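## Task

Make the calendar show 04 on its front face (the face carrying the month name, turned toward the robot), with each digit the right way up. Both cubes must rest flat in the tray at the end, staying put without the robot's help. Finish by opening the gripper and pulling the hand away.

## Robot and tools

Robot: one six-joint arm (yam_st) ending in a two-finger parallel gripper. The joints from base outward are waist, shoulder, elbow, wrist pitch, wrist yaw, wrist roll; a single command number drives both fingers together. The hand carries a wrist camera on a mount that sticks out near the gripper body, so allow extra room around the wrist.

Frames: every pose is given in the scene frame. Its origin lies on the table surface under the arm base; +z is up, and looking along +x, +y is to the left. The base itself may sit slightly tilted. In the gripper's own frame the fingers extend along +z and spread apart along y. The reported hand point (end_effector_position) is midway between the finger pads, roughly 1 cm back from the fingertips. Reported positions get less accurate far from the base.

A row is 8 numbers in this order: x, y, z (metres, absolute target in the scene frame), qw, qx, qy, qz (absolute target orientation, w first), opening. Opening runs from -1 (closed) to +1 (fully open, 0.094 m). Between the extremes the fingers go to where grip_measured would read the value you send. To hold something, command about 0.03 below the grip_measured you see when touching it; a smaller gap holds more gently. Repeat the desired quaternion in every row rather than copying the last reported one, which may have drifted.

Tools:
- execute_actions: argument actions is a list with zero or one entry. An empty list just reports the state. An entry with rows (1 to 15 rows) and optional steps (1 to 15, default 15; each step is 1/30 s) plays one row per step, repeating the final row if rows run out. An entry with only steps (up to 300) is a wait, counted from the previous result. Optional pictures (true/false) chooses whether camera images come back. A target more than 0.6 m from the last reported hand position along any gripper axis makes the call be rejected, and nothing is sent.
- move: target is one absolute 8-number row; speed is the path's top speed in m/s, 0.002 to 0.5 (default 0.25), with rotation capped at twice that in rad/s. The hand follows a straight path lasting 0.5 to 10 s (cut off at 10 s), rotating the short way. The opening is applied when the move starts. It does not avoid obstacles, the hand may lag or overshoot the speed (notably with the arm stretched), and faster contact or a target set deeper past a surface means a harder hit. The result adds a move: line with how it ended (done, off_target, moving, held, fault) and which limits acted (paced: the sent pose was clipped; held: a check blocked steps, after which the arm may jump ahead quickly), plus distance to target.
- wait: seconds from 0 to 10; nothing new is commanded.
- zoom_image: camera is cam_high (896x504) or cam_wrist (504x504); region is [x0, y0, x1, y1] in that image's pixels, origin top-left, at most 504 by 504.
- read_manual: section "licences" only; licence text, no motion.
- finished_scene: scene is 1 or 2; ends that scene for good, grades it and starts the next.

Motion limits: each control step the commanded pose is clamped to within 70 mm and 16 degrees of the measured pose, then joints follow by damped inverse kinematics, favouring position over orientation. After an action ends the arm continues only to the last clamped pose, so a far target may need several actions; check the result and send the remainder. Joint friction can leave the hand up to about 31 mm short, and tiny commands may not move it at all. The elbow cannot lock fully straight.

The simulation keeps running while the operator thinks between calls; fingers still in motion keep moving.

Result lines: the state line gives end_effector_position and end_effector_quat_wxyz. Joint positions and Joint velocities list the six arm joints (rad, rad/s) then the pad gap (m, m/s). Ranges in rad: waist -2.618 to 3.054, shoulder 0 to 3.142, elbow 0 to 3.142, wrist pitch -1.571 to 1.571, wrist yaw -1.571 to 1.571, wrist roll -2.094 to 2.094. grip_measured is the finger opening on the command scale (may be off by about 1 mm consistently). Hand target shows the pose the controller is currently driving toward. "pose unreachable" means the clearance check (which treats the base mount as part of the arm) altered or stopped a command; HELD flags each step where that happened. FAULT lines report stops. MOTOR HOT appears from 75 °C; at 90 °C the arm halts for 10 s, and at 100 °C the motors release and the arm drops. Holding loads heats motors, and some heat carries into the next scene.

Cautions: occasional tugs on held parts or pushes on loose objects may occur. Never let anything leave the table. Avoid dropping cubes, slamming, hard impacts or heavy pressing; an arm blocked by an object keeps pushing until given a new command. Gripping force is about 50 to 62 N per pad, weaker on very thin parts, with a short spike at first contact. Move smoothly and release cleanly before ending each scene.

Each tool is called after "Call:" as name(argument=value, ...), one argument or row to a line, values as JSON.

## Session

Call:
execute_actions(
  actions=[],
)

Scene clock: 0.00 s of 7600.00 s.
end_effector_position=(+0.5331, -0.1653, +0.3204) grip_measured=+1.000 end_effector_quat_wxyz=(-0.246, +0.060, -0.644, +0.722)
Joint positions: [-0.303  1.959  1.406  0.173  0.731 -0.576  0.094]
Joint velocities: [-0.002  0.022  0.007  0.022 -0.051 -0.051  0.   ]
Hand target: +0.533, -0.165, +0.320; -0.246, +0.060, -0.644, +0.722

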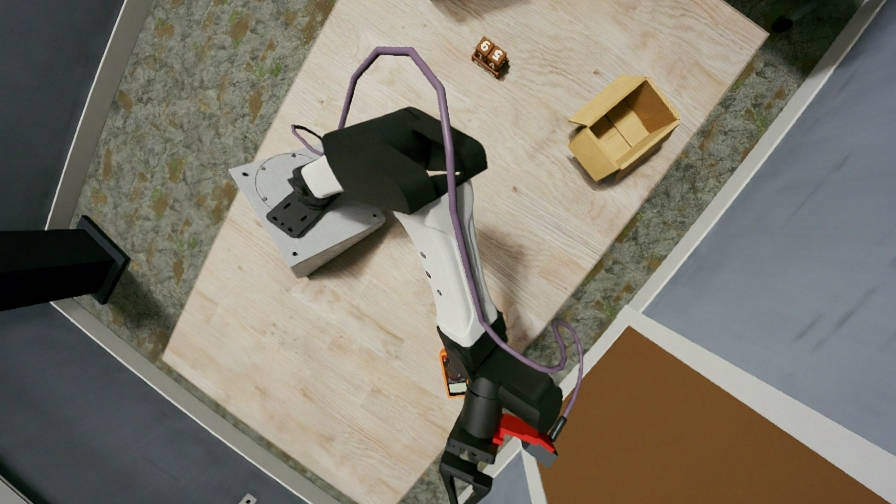

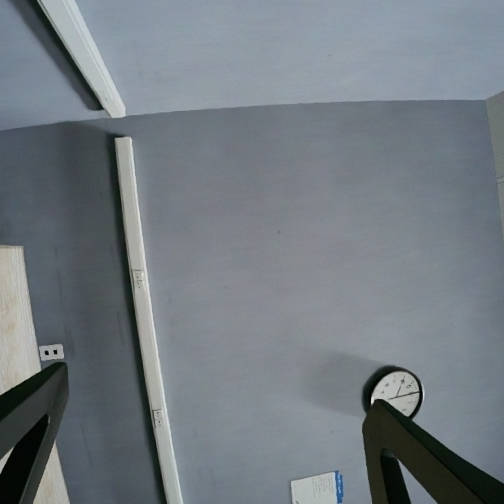

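Call:
zoom_image(
  camera="cam_high",
  region=[440, 20, 540, 100],
)

Region (440, 20, 540, 100) of cam_high's 896x504 image, scaled by 5.040, with more detail than that image has; it fills the top 403 rows of this view, and the rest is white.

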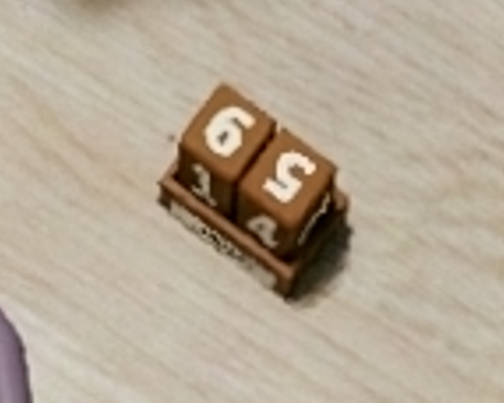

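Call:
move(
  target=[0.35,0.05,0.3,0.26,0,0.966,0,1],
)

Call:
move(
  target=[0.2,0.32,0.22,0,-0.5,0.866,0,1],
)

Scene clock: 14.30 s of 7600.00 s.
end_effector_position=(+0.3457, +0.0444, +0.2886) grip_measured=+1.000 end_effector_quat_wxyz=(+0.249, -0.001, +0.969, +0.002)
Joint positions: [-0.743  1.384  1.331 -1.249 -0.943 -0.488  0.094]
Joint velocities: [ 0.007  0.022 -0.007 -0.007  0.037 -0.11   0.   ]
Hand target: +0.348, +0.047, +0.297; +0.258, -0.009, +0.966, -0.000
Off the commanded pose: 0.013 m, 1 deg.
After step 90, 7.37 s passed at rest.
move: off_target

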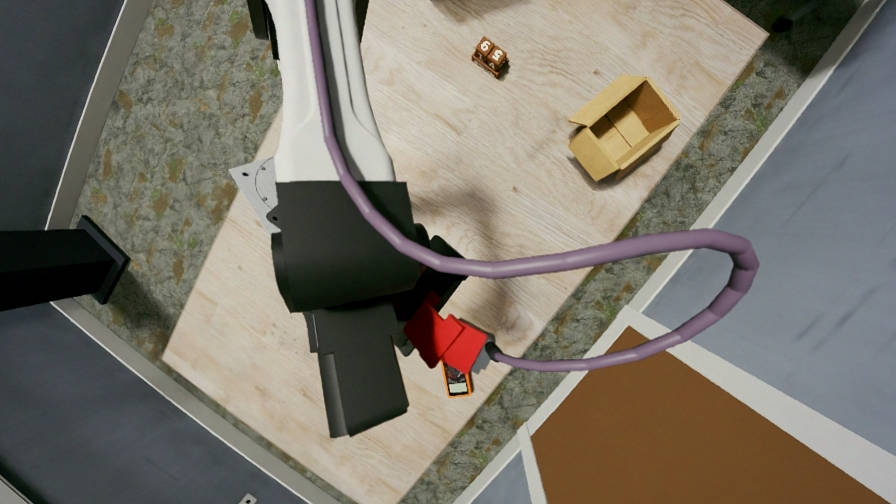

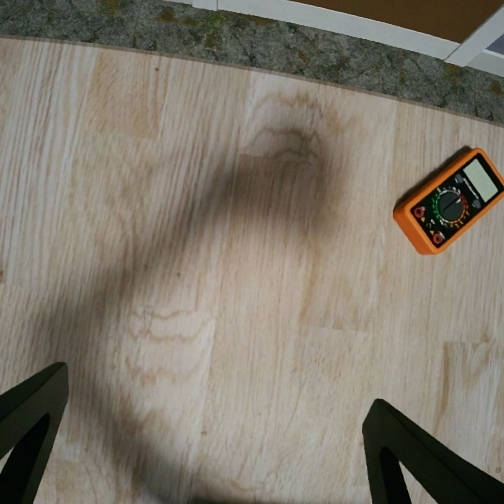

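Scene clock: 17.27 s of 7600.00 s.
end_effector_position=(+0.1955, +0.3100, +0.2222) grip_measured=+1.000 end_effector_quat_wxyz=(+0.005, -0.503, +0.864, +0.001)
Joint positions: [ 0.762  1.04   1.507 -1.41  -0.263 -0.253  0.094]
Joint velocities: [ 0.002 -0.002  0.002 -0.007  0.007  0.022  0.   ]
Hand target: +0.200, +0.316, +0.224; +0.012, -0.503, +0.864, +0.000
Off the commanded pose: 0.011 m, 1 deg.
move: off_target

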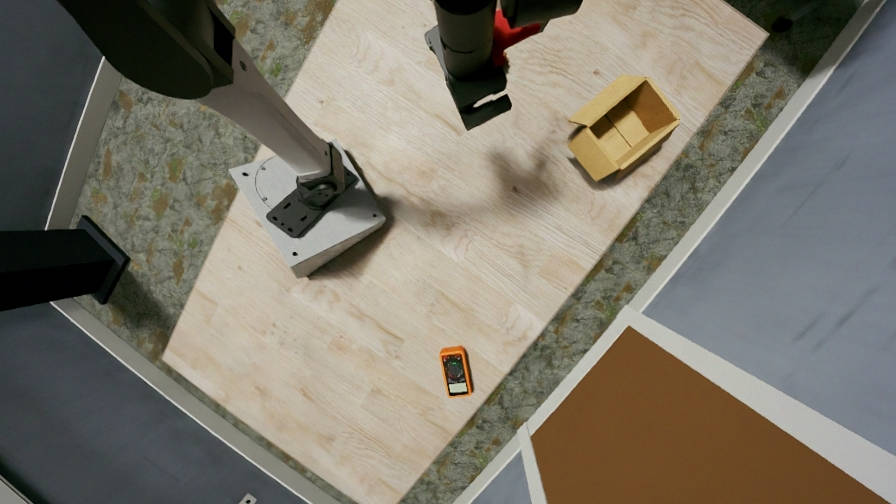

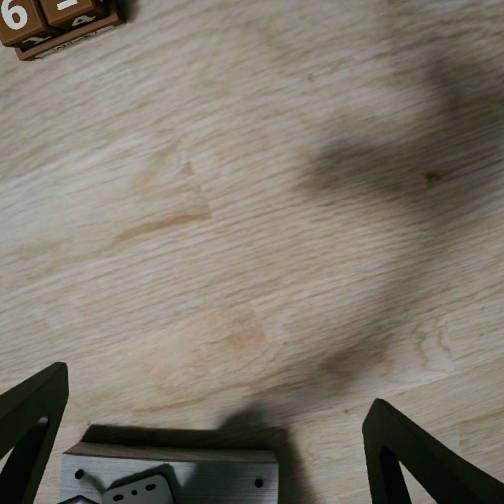

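Call:
move(
  target=[0.17,0.5,0.17,0,-0.656,0.755,0,1],
)

Scene clock: 21.80 s of 7600.00 s.
end_effector_position=(+0.1715, +0.4985, +0.1716) grip_measured=+1.000 end_effector_quat_wxyz=(+0.002, -0.650, +0.760, +0.004)
Joint positions: [ 1.367  1.726  2.334 -1.513  0.099 -0.131  0.094]
Joint velocities: [ 0.027 -0.002 -0.012 -0.022 -0.007  0.037  0.   ]
Hand target: +0.171, +0.501, +0.172; +0.004, -0.656, +0.755, +0.002
Off the commanded pose: 0.003 m, 1 deg.
move: done

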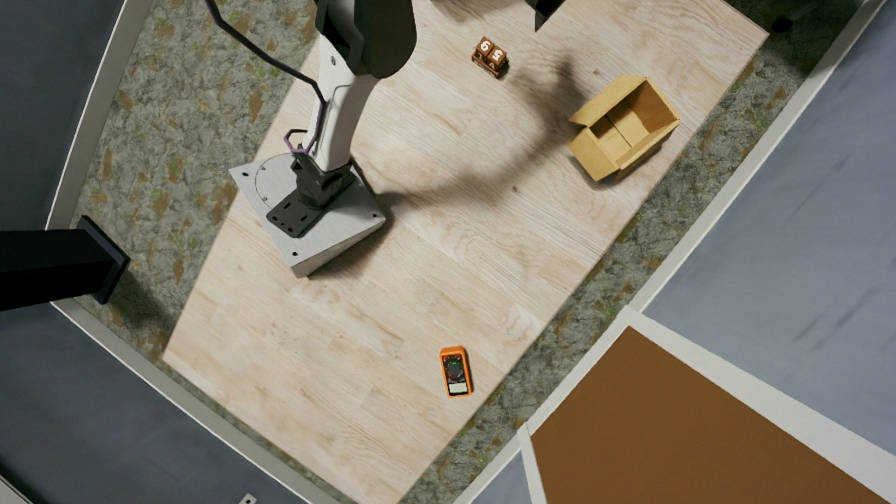

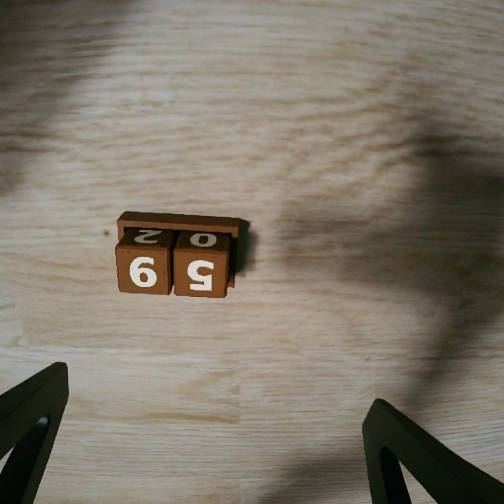

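Call:
move(
  target=[0.11,0.5,0.13,0,-0.995,0.096,0,1],
)

Scene clock: 29.17 s of 7600.00 s.
end_effector_position=(+0.1109, +0.4992, +0.1212) grip_measured=+1.000 end_effector_quat_wxyz=(+0.013, +0.995, -0.103, -0.002)
Joint positions: [ 1.544  1.692  2.038 -1.31   0.207 -1.502  0.094]
Joint velocities: [-0.002  0.012 -0.012 -0.007 -0.022 -0.022  0.   ]
Hand target: +0.111, +0.500, +0.130; -0.000, +0.995, -0.096, -0.000
Off the commanded pose: 0.009 m, 2 deg.
After step 90, 0.73 s passed at rest.
move: done

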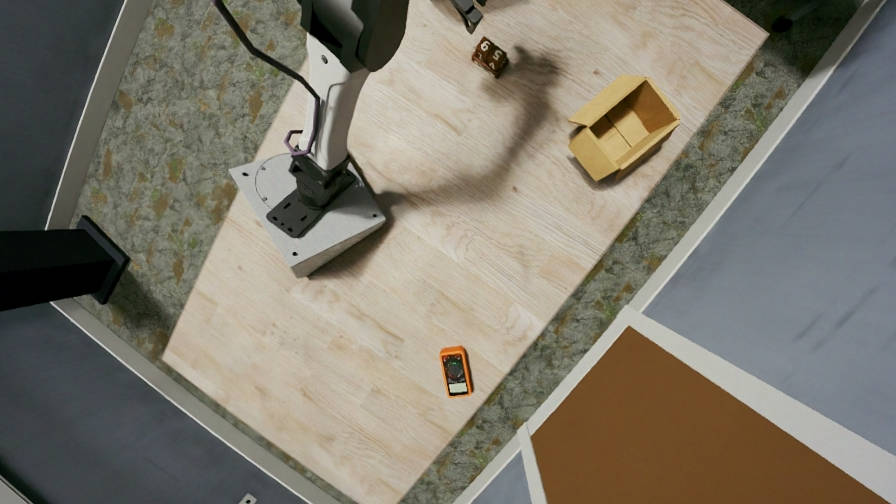

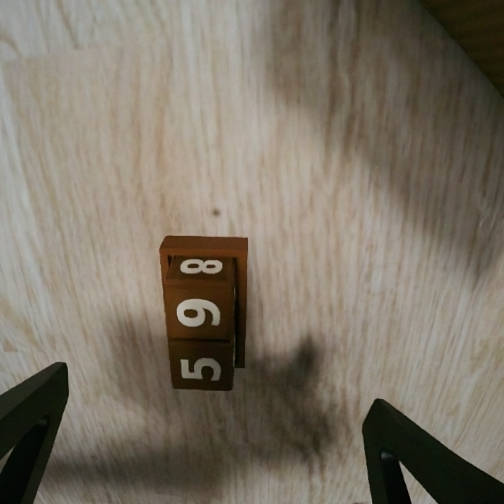

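Call:
move(
  target=[0.11,0.49,0.08,0,-0.995,0.096,0,1],
  speed=0.1,
)

Scene clock: 34.70 s of 7600.00 s.
end_effector_position=(+0.1068, +0.4905, +0.0750) grip_measured=+1.000 end_effector_quat_wxyz=(+0.010, +0.995, -0.096, +0.002)
Joint positions: [ 1.527  1.672  1.82  -1.1    0.206 -1.533  0.094]
Joint velocities: [-0.017 -0.007 -0.012  0.007 -0.037  0.037  0.   ]
Hand target: +0.110, +0.490, +0.080; +0.000, +0.995, -0.096, +0.000
Off the commanded pose: 0.006 m, 1 deg.
After step 90, 1.47 s passed at rest.
move: done

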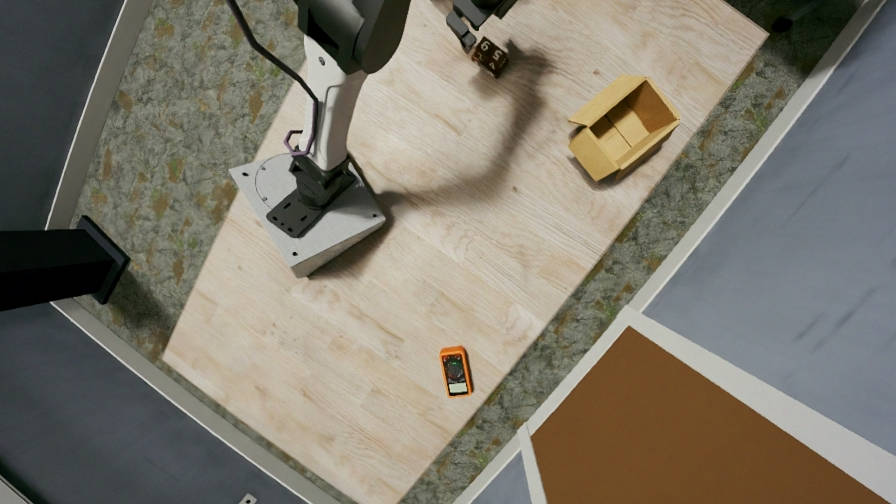

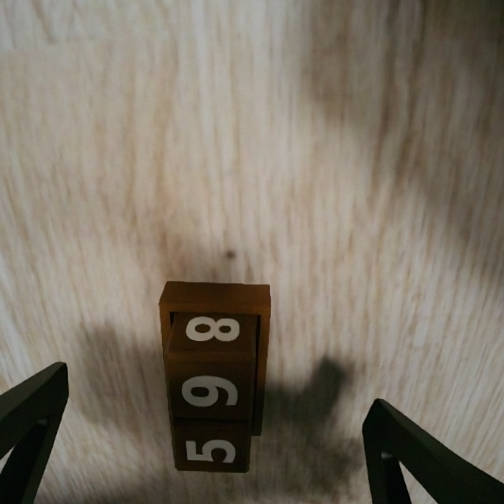

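Call:
move(
  target=[0.124,0.486,0.05,0,-0.995,0.096,0,0.5],
  speed=0.06,
)

Scene clock: 39.00 s of 7600.00 s.
end_effector_position=(+0.1237, +0.4888, +0.0551) grip_measured=+0.502 end_effector_quat_wxyz=(-0.002, +0.995, -0.099, +0.004)
Joint positions: [ 1.466  1.672  1.751 -0.999  0.171 -1.581  0.071]
Joint velocities: [ 0.002 -0.007  0.022 -0.022  0.037  0.037  0.   ]
Hand target: +0.124, +0.486, +0.050; +0.001, +0.995, -0.096, +0.000
Off the commanded pose: 0.006 m, 1 deg.
After step 90, 0.30 s passed at rest.
move: done

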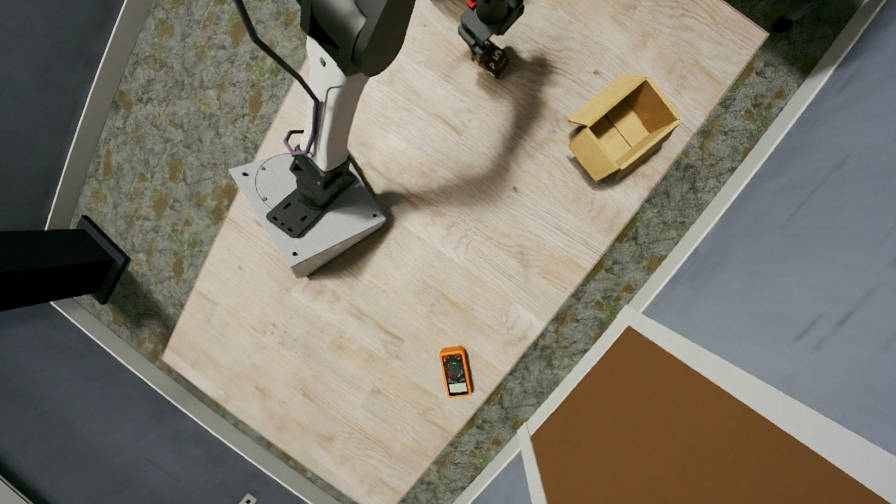

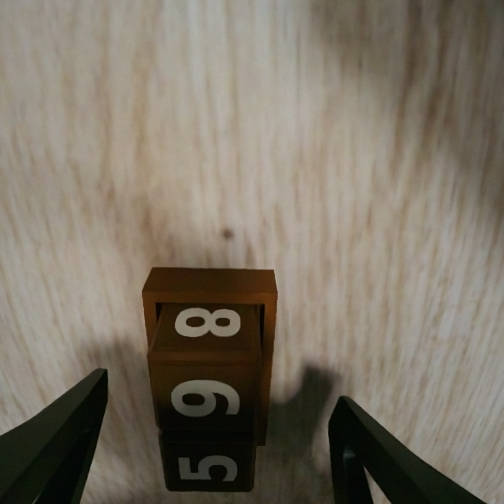

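Call:
move(
  target=[0.126,0.481,0.032,0,-0.9994,0.035,0,0.4],
  speed=0.04,
)

Scene clock: 45.13 s of 7600.00 s.
end_effector_position=(+0.1260, +0.4853, +0.0405) grip_measured=+0.402 end_effector_quat_wxyz=(-0.006, +0.999, -0.039, +0.004)
Joint positions: [ 1.449  1.672  1.693 -0.93   0.16  -1.716  0.066]
Joint velocities: [-0.012 -0.007 -0.022 -0.007  0.022  0.022 -0.   ]
Hand target: +0.126, +0.481, +0.032; +0.000, +0.999, -0.035, +0.000
Off the commanded pose: 0.010 m, 1 deg.
After step 90, 1.30 s passed at rest.
move: done

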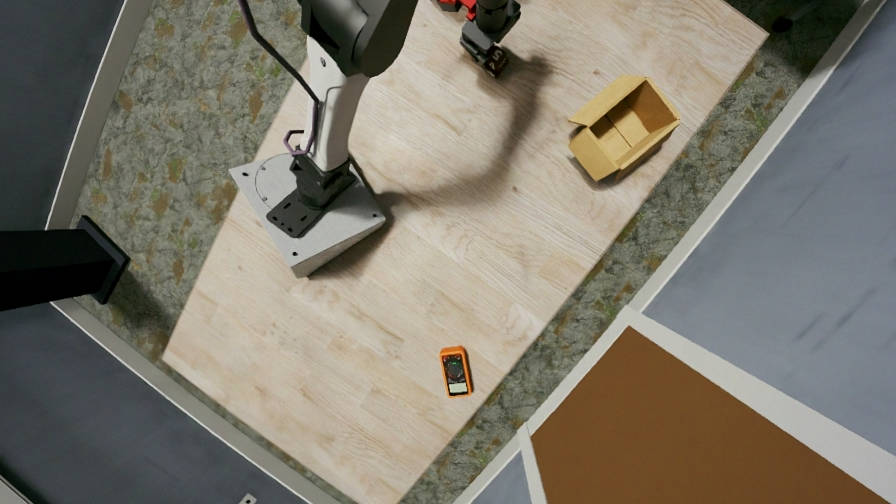

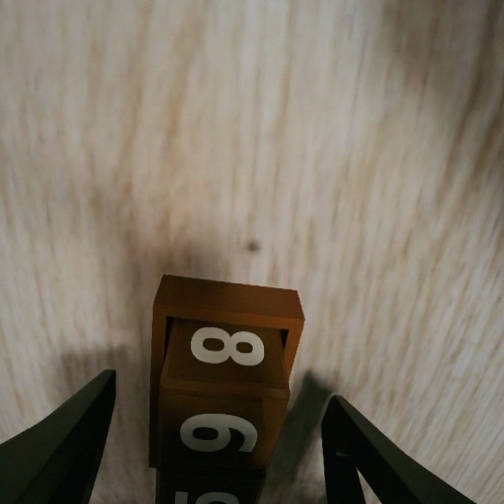

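Call:
move(
  target=[0.126,0.481,0.032,0,-0.9994,0.035,0,-0.35],
  speed=0.04,
)

Scene clock: 47.70 s of 7600.00 s.
end_effector_position=(+0.1260, +0.4861, +0.0405) grip_measured=-0.333 end_effector_quat_wxyz=(-0.007, +0.999, -0.037, +0.004)
Joint positions: [ 1.449  1.672  1.693 -0.927  0.158 -1.72   0.031]
Joint velocities: [-0.017 -0.002  0.002  0.022  0.007 -0.007  0.001]
Hand target: +0.126, +0.481, +0.032; +0.000, +0.999, -0.035, -0.000
Off the commanded pose: 0.010 m, 1 deg.
move: done

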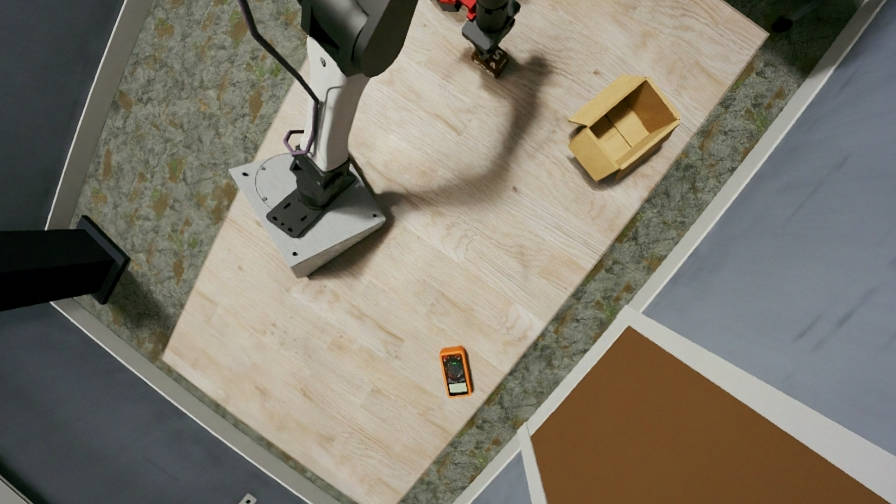

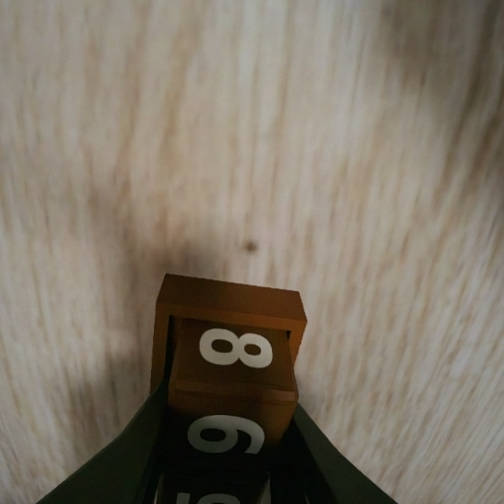

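Call:
move(
  target=[0.126,0.485,0.09,0,-0.9994,0.035,0,-0.37],
  speed=0.06,
)

Call:
move(
  target=[0.14,0.38,0.07,0,-0.966,0.259,0,-0.37],
  speed=0.15,
)

Call:
zoom_image(
  camera="cam_high",
  region=[400, 20, 540, 140],
)

Scene clock: 51.77 s of 7600.00 s.
end_effector_position=(+0.1257, +0.4777, +0.0743) grip_measured=-0.340 end_effector_quat_wxyz=(+0.016, +0.999, -0.032, -0.003)
Joint positions: [ 1.458  1.642  1.782 -1.096  0.158 -1.716  0.031]
Joint velocities: [-0.007 -0.002 -0.002  0.007 -0.007  0.007  0.   ]
Hand target: +0.126, +0.484, +0.090; -0.000, +0.999, -0.035, -0.000
Off the commanded pose: 0.017 m, 2 deg.
move: off_target

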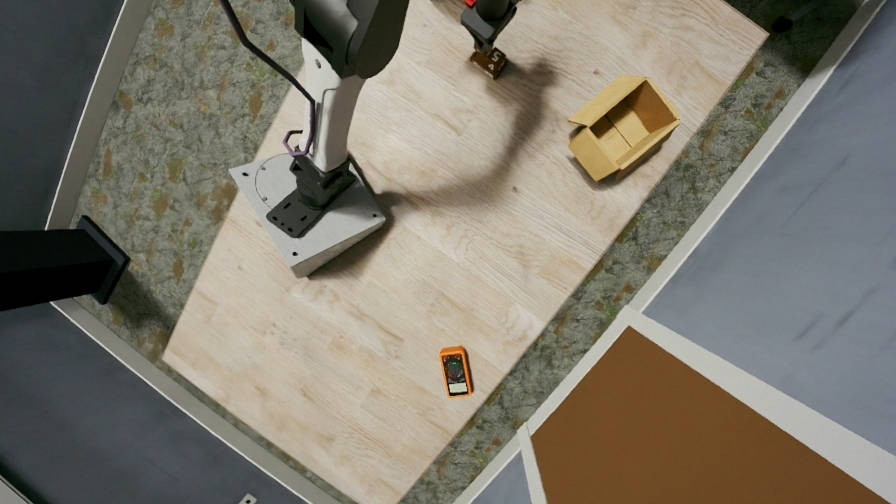

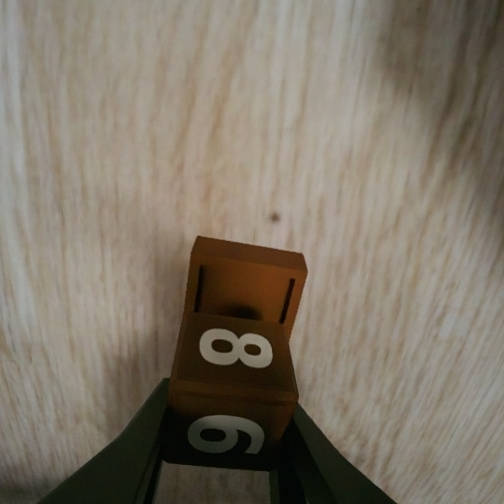

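Scene clock: 53.80 s of 7600.00 s.
end_effector_position=(+0.1388, +0.3806, +0.0648) grip_measured=-0.340 end_effector_quat_wxyz=(+0.012, +0.968, -0.249, +0.002)
Joint positions: [ 1.32   1.314  1.236 -0.855  0.082 -1.388  0.031]
Joint velocities: [ 0.007 -0.017 -0.012  0.022 -0.007 -0.066 -0.   ]
Hand target: +0.140, +0.380, +0.069; +0.001, +0.966, -0.259, +0.000
Off the commanded pose: 0.005 m, 2 deg.
move: done

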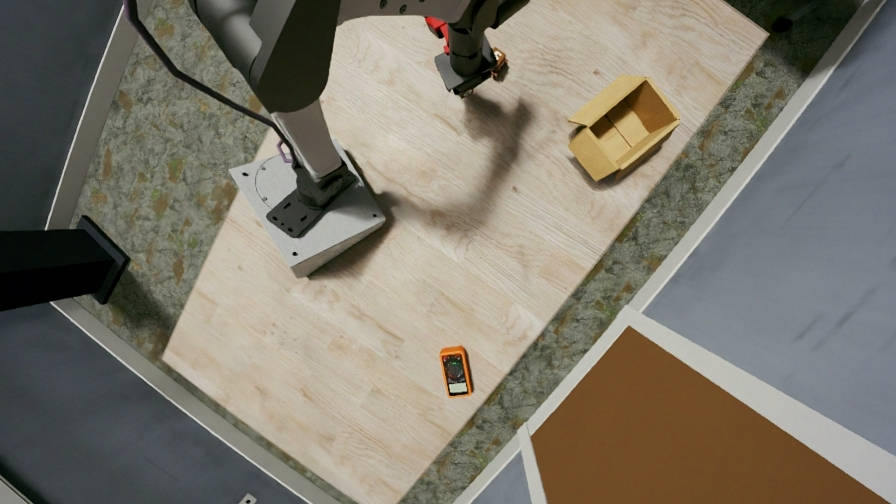

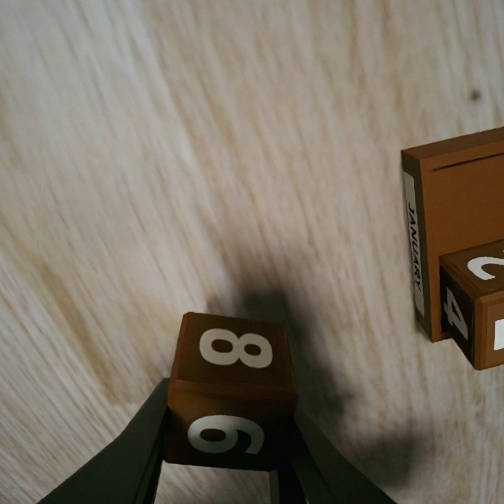

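Region (400, 20, 540, 140) of cam_high's 896x504 image, scaled by 3.600, with more detail than that image has; it fills the top 432 rows of this view, and the rest is white.

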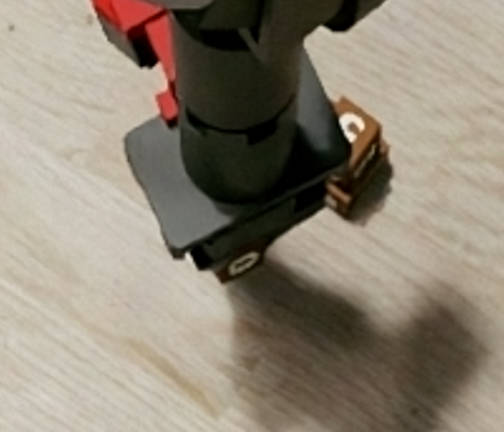

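Call:
move(
  target=[0.18,0.36,0.11,-0.067,-0.933,0.25,-0.25,-0.37],
  speed=0.2,
)

Call:
zoom_image(
  camera="cam_high",
  region=[420, 40, 540, 140],
)

Scene clock: 62.40 s of 7600.00 s.
end_effector_position=(+0.1806, +0.3559, +0.1090) grip_measured=-0.340 end_effector_quat_wxyz=(+0.070, +0.934, -0.250, +0.244)
Joint positions: [ 1.469  1.356  1.369 -1.14   0.646 -1.171  0.031]
Joint velocities: [-0.007 -0.017  0.002  0.037 -0.051 -0.037  0.   ]
Hand target: +0.181, +0.360, +0.111; +0.068, +0.934, -0.249, +0.249
Off the commanded pose: 0.004 m, 1 deg.
After step 90, 3.77 s passed at rest.
move: done

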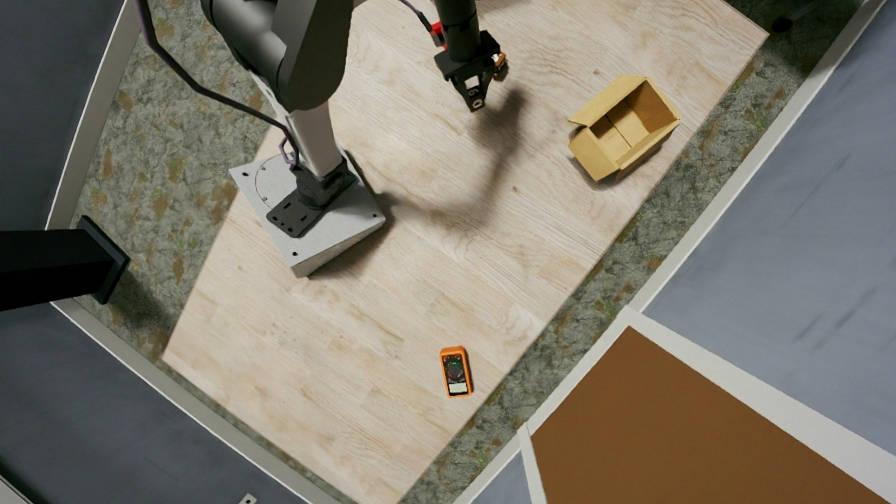

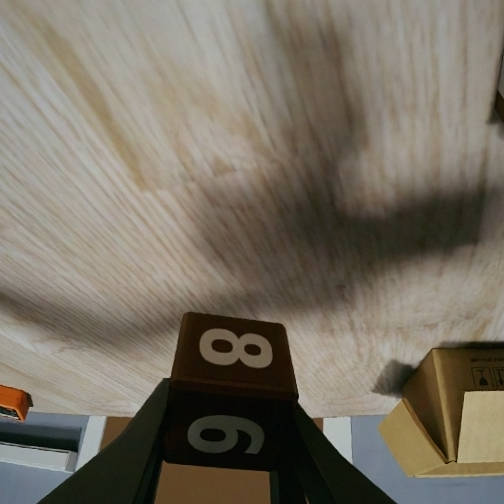

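Region (420, 40, 540, 140) of cam_high's 896x504 image, scaled by 4.200, with more detail than that image has.

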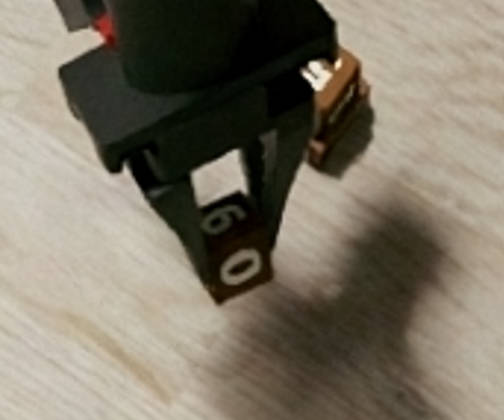

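Call:
move(
  target=[0.23,0.37,0.09,0,-0.5,0.866,0,-0.37],
  speed=0.4,
)

Call:
move(
  target=[0.26,0.38,0.05,0,0.259,0.966,0,-0.37],
  speed=0.4,
)

Call:
move(
  target=[0.26,0.38,0.02,0,0.259,0.966,0,-0.37],
  speed=0.03,
)

Scene clock: 76.43 s of 7600.00 s.
end_effector_position=(+0.2275, +0.3708, +0.0868) grip_measured=-0.339 end_effector_quat_wxyz=(-0.006, -0.507, +0.862, -0.007)
Joint positions: [ 0.98   1.384  1.425 -0.975 -0.127 -0.088  0.031]
Joint velocities: [-0.007 -0.012  0.007  0.022 -0.007 -0.022 -0.001]
Hand target: +0.228, +0.370, +0.089; +0.000, -0.500, +0.866, -0.001
Off the commanded pose: 0.004 m, 1 deg.
After step 90, 8.30 s passed at rest.
move: done

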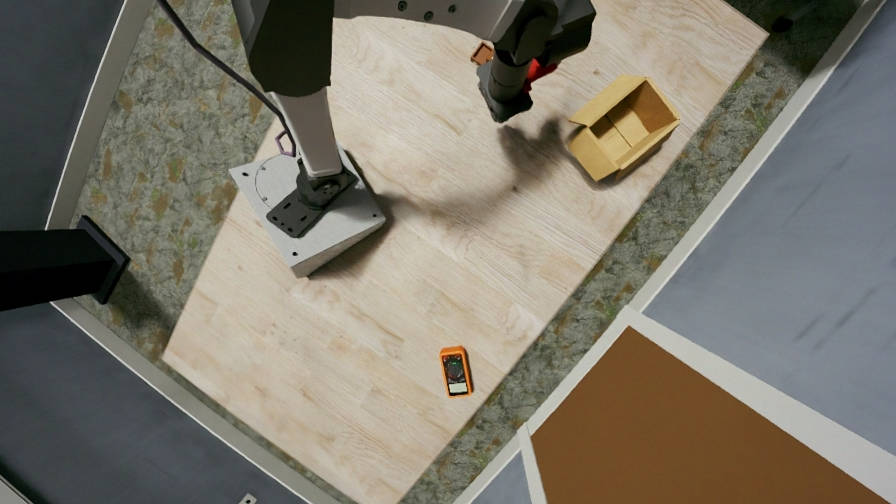

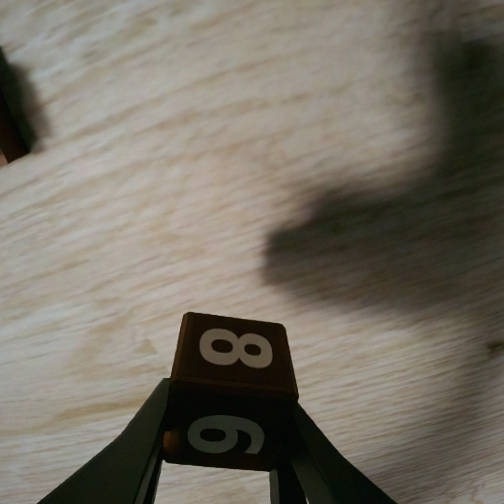

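Scene clock: 79.10 s of 7600.00 s.
end_effector_position=(+0.2513, +0.3735, +0.0488) grip_measured=-0.339 end_effector_quat_wxyz=(-0.005, +0.252, +0.968, -0.012)
Joint positions: [ 0.931  1.513  1.454 -0.891 -0.164  1.442  0.031]
Joint velocities: [-0.002  0.027 -0.017 -0.037 -0.007 -0.022 -0.   ]
Hand target: +0.260, +0.380, +0.050; +0.000, +0.259, +0.966, -0.000
Off the commanded pose: 0.011 m, 2 deg.
move: off_target

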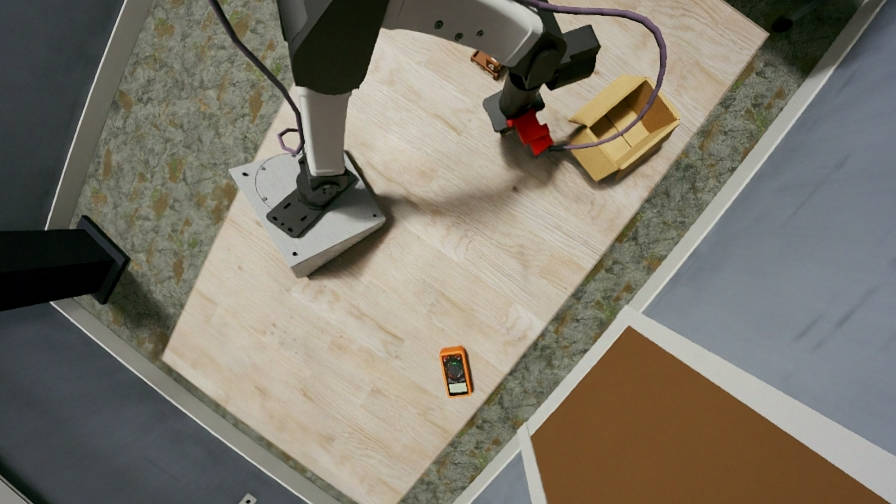

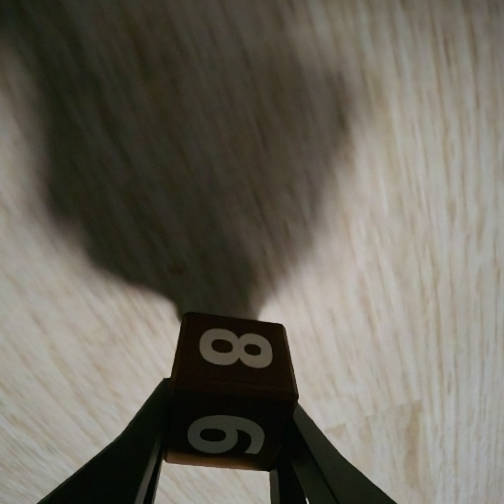

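Scene clock: 80.47 s of 7600.00 s.
end_effector_position=(+0.2631, +0.3840, +0.0287) grip_measured=-0.339 end_effector_quat_wxyz=(+0.002, +0.256, +0.967, +0.007)
Joint positions: [ 0.931  1.568  1.454 -0.795 -0.164  1.458  0.031]
Joint velocities: [ 0.012 -0.007 -0.007  0.066 -0.051 -0.037  0.001]
Hand target: +0.260, +0.380, +0.020; +0.000, +0.259, +0.966, +0.000
Off the commanded pose: 0.010 m, 1 deg.
move: done

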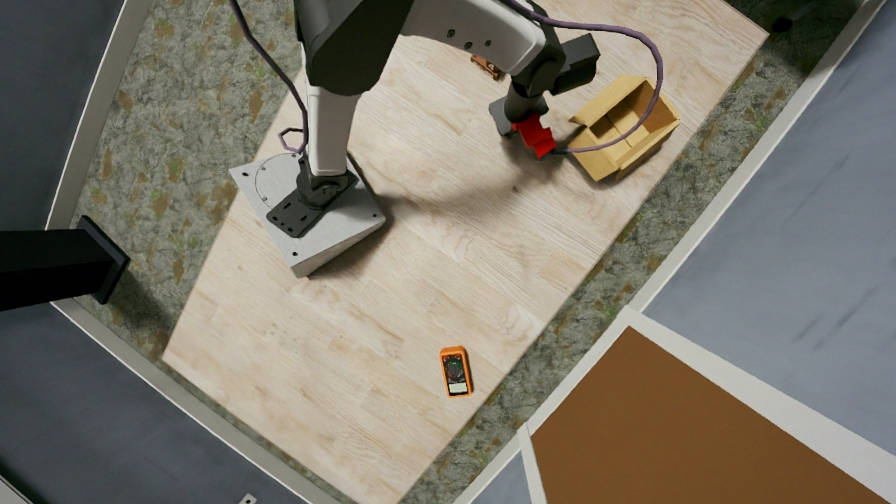

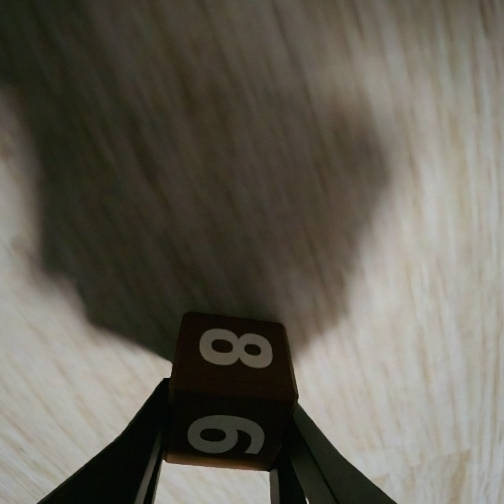

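Call:
move(
  target=[0.26,0.38,0.012,0,0.259,0.966,0,-0.37],
  speed=0.03,
)

Call:
move(
  target=[0.26,0.38,0.018,0,0.259,0.966,0,0.3],
  speed=0.03,
)

Call:
move(
  target=[0.26,0.38,0.085,0,0.259,0.966,0,0.3],
  speed=0.15,
)

Call:
move(
  target=[0.235,0.39,0.1,0,-0.707,0.707,0,0.6],
  speed=0.4,
)

Scene clock: 84.90 s of 7600.00 s.
end_effector_position=(+0.2652, +0.3867, +0.0282) grip_measured=-0.339 end_effector_quat_wxyz=(+0.005, +0.256, +0.967, +0.013)
Joint positions: [ 0.931  1.569  1.454 -0.78  -0.164  1.46   0.031]
Joint velocities: [-0.022  0.007 -0.007  0.007 -0.022 -0.051 -0.001]
Hand target: +0.260, +0.380, +0.013; -0.000, +0.259, +0.966, -0.000
Off the commanded pose: 0.018 m, 2 deg.
After step 90, 0.63 s passed at rest.
move: off_target

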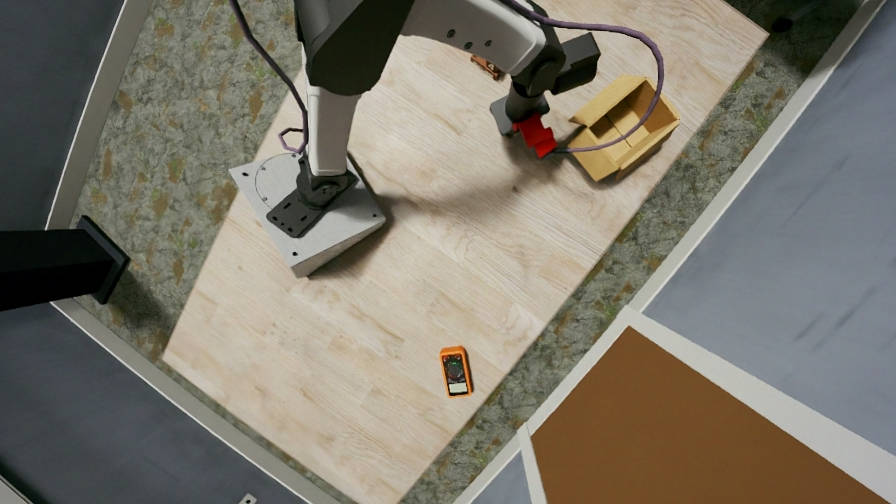

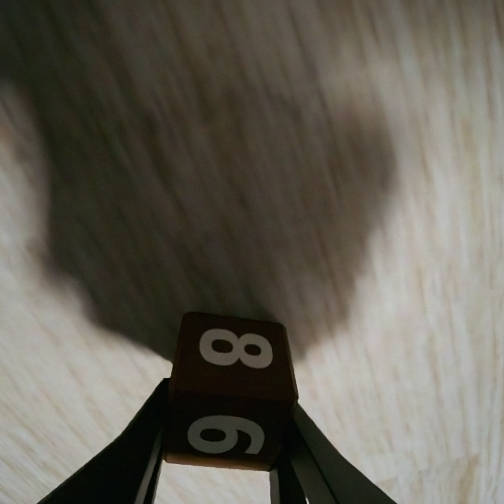

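Scene clock: 85.60 s of 7600.00 s.
end_effector_position=(+0.2652, +0.3867, +0.0282) grip_measured=+0.298 end_effector_quat_wxyz=(+0.005, +0.256, +0.967, +0.013)
Joint positions: [ 0.931  1.569  1.454 -0.78  -0.164  1.46   0.061]
Joint velocities: [-0.007 -0.002  0.002  0.007  0.022 -0.007 -0.   ]
Hand target: +0.260, +0.380, +0.018; -0.000, +0.259, +0.966, +0.000
Off the commanded pose: 0.013 m, 2 deg.
move: off_target

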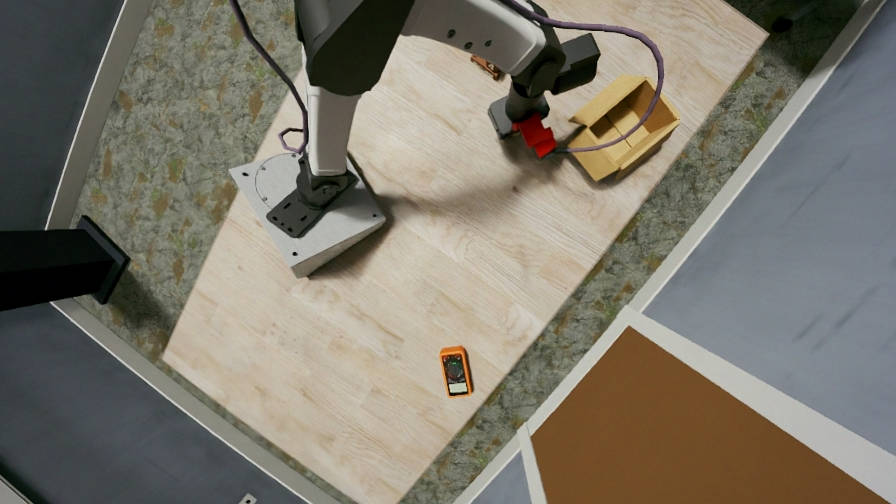

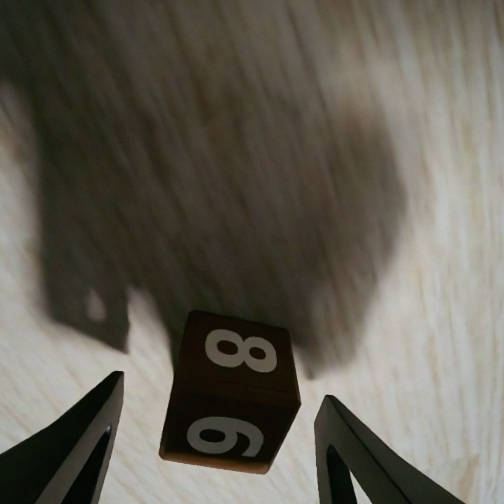

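Scene clock: 86.67 s of 7600.00 s.
end_effector_position=(+0.2563, +0.3756, +0.0748) grip_measured=+0.298 end_effector_quat_wxyz=(-0.003, +0.261, +0.965, -0.011)
Joint positions: [ 0.908  1.487  1.52  -0.982 -0.175  1.444  0.061]
Joint velocities: [-0.007  0.002 -0.007 -0.022 -0.037 -0.022 -0.001]
Hand target: +0.260, +0.379, +0.085; -0.000, +0.259, +0.966, -0.000
Off the commanded pose: 0.012 m, 1 deg.
move: off_target

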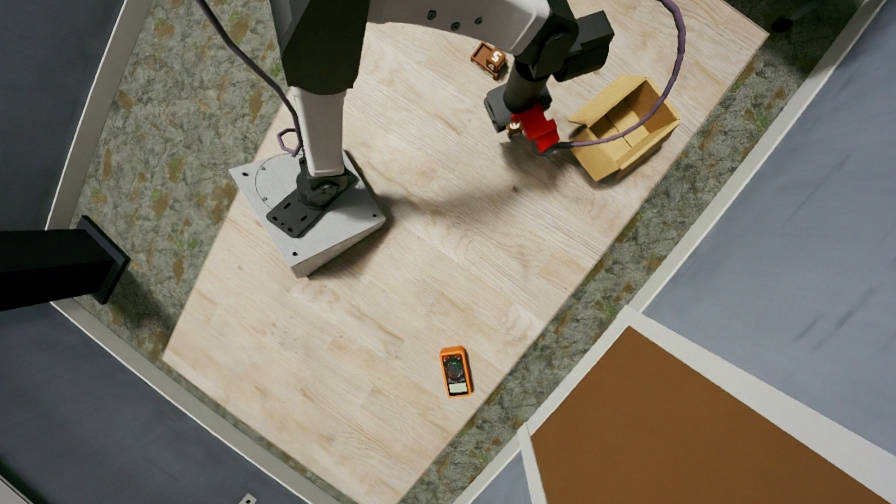

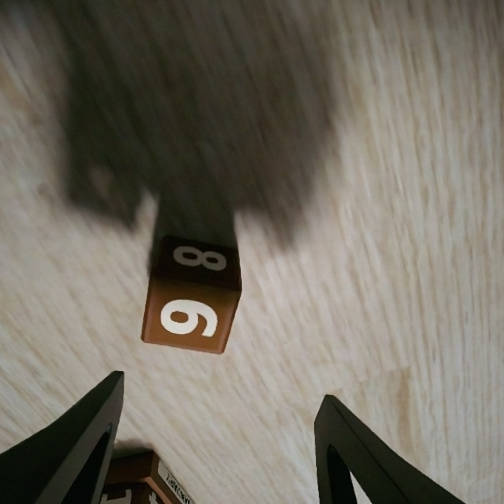

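Scene clock: 89.97 s of 7600.00 s.
end_effector_position=(+0.2349, +0.3823, +0.0868) grip_measured=+0.598 end_effector_quat_wxyz=(+0.015, +0.699, -0.715, +0.003)
Joint positions: [ 0.977  1.447  1.52  -1.023 -0.136 -0.576  0.075]
Joint velocities: [-0.002  0.012 -0.002 -0.095 -0.051 -0.051 -0.   ]
Hand target: +0.235, +0.389, +0.100; -0.001, +0.707, -0.707, +0.000
Off the commanded pose: 0.015 m, 2 deg.
move: off_target

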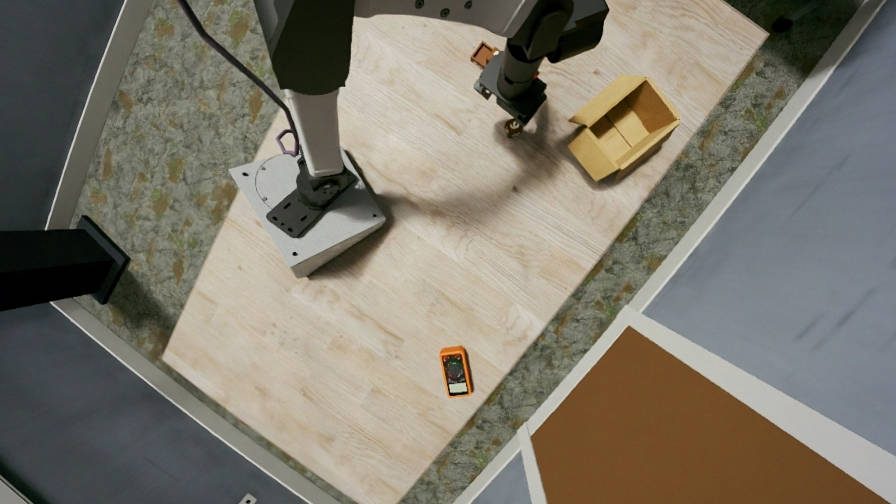

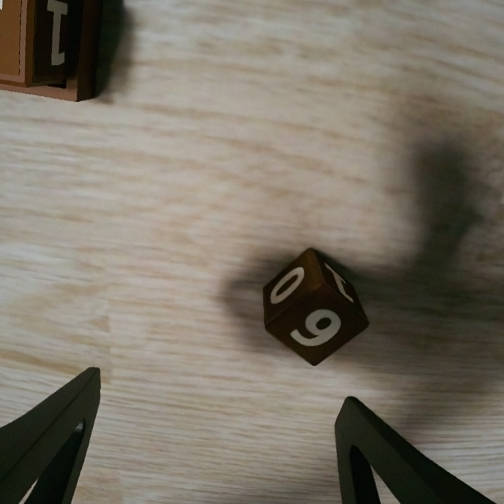

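Call:
zoom_image(
  camera="cam_wrist",
  region=[230, 220, 400, 390],
)

Region (230, 220, 400, 390) of cam_wrist's 504x504 image, scaled by 2.965, with more detail than that image has.

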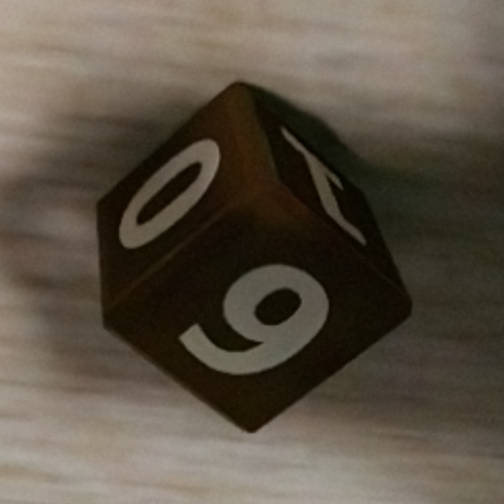

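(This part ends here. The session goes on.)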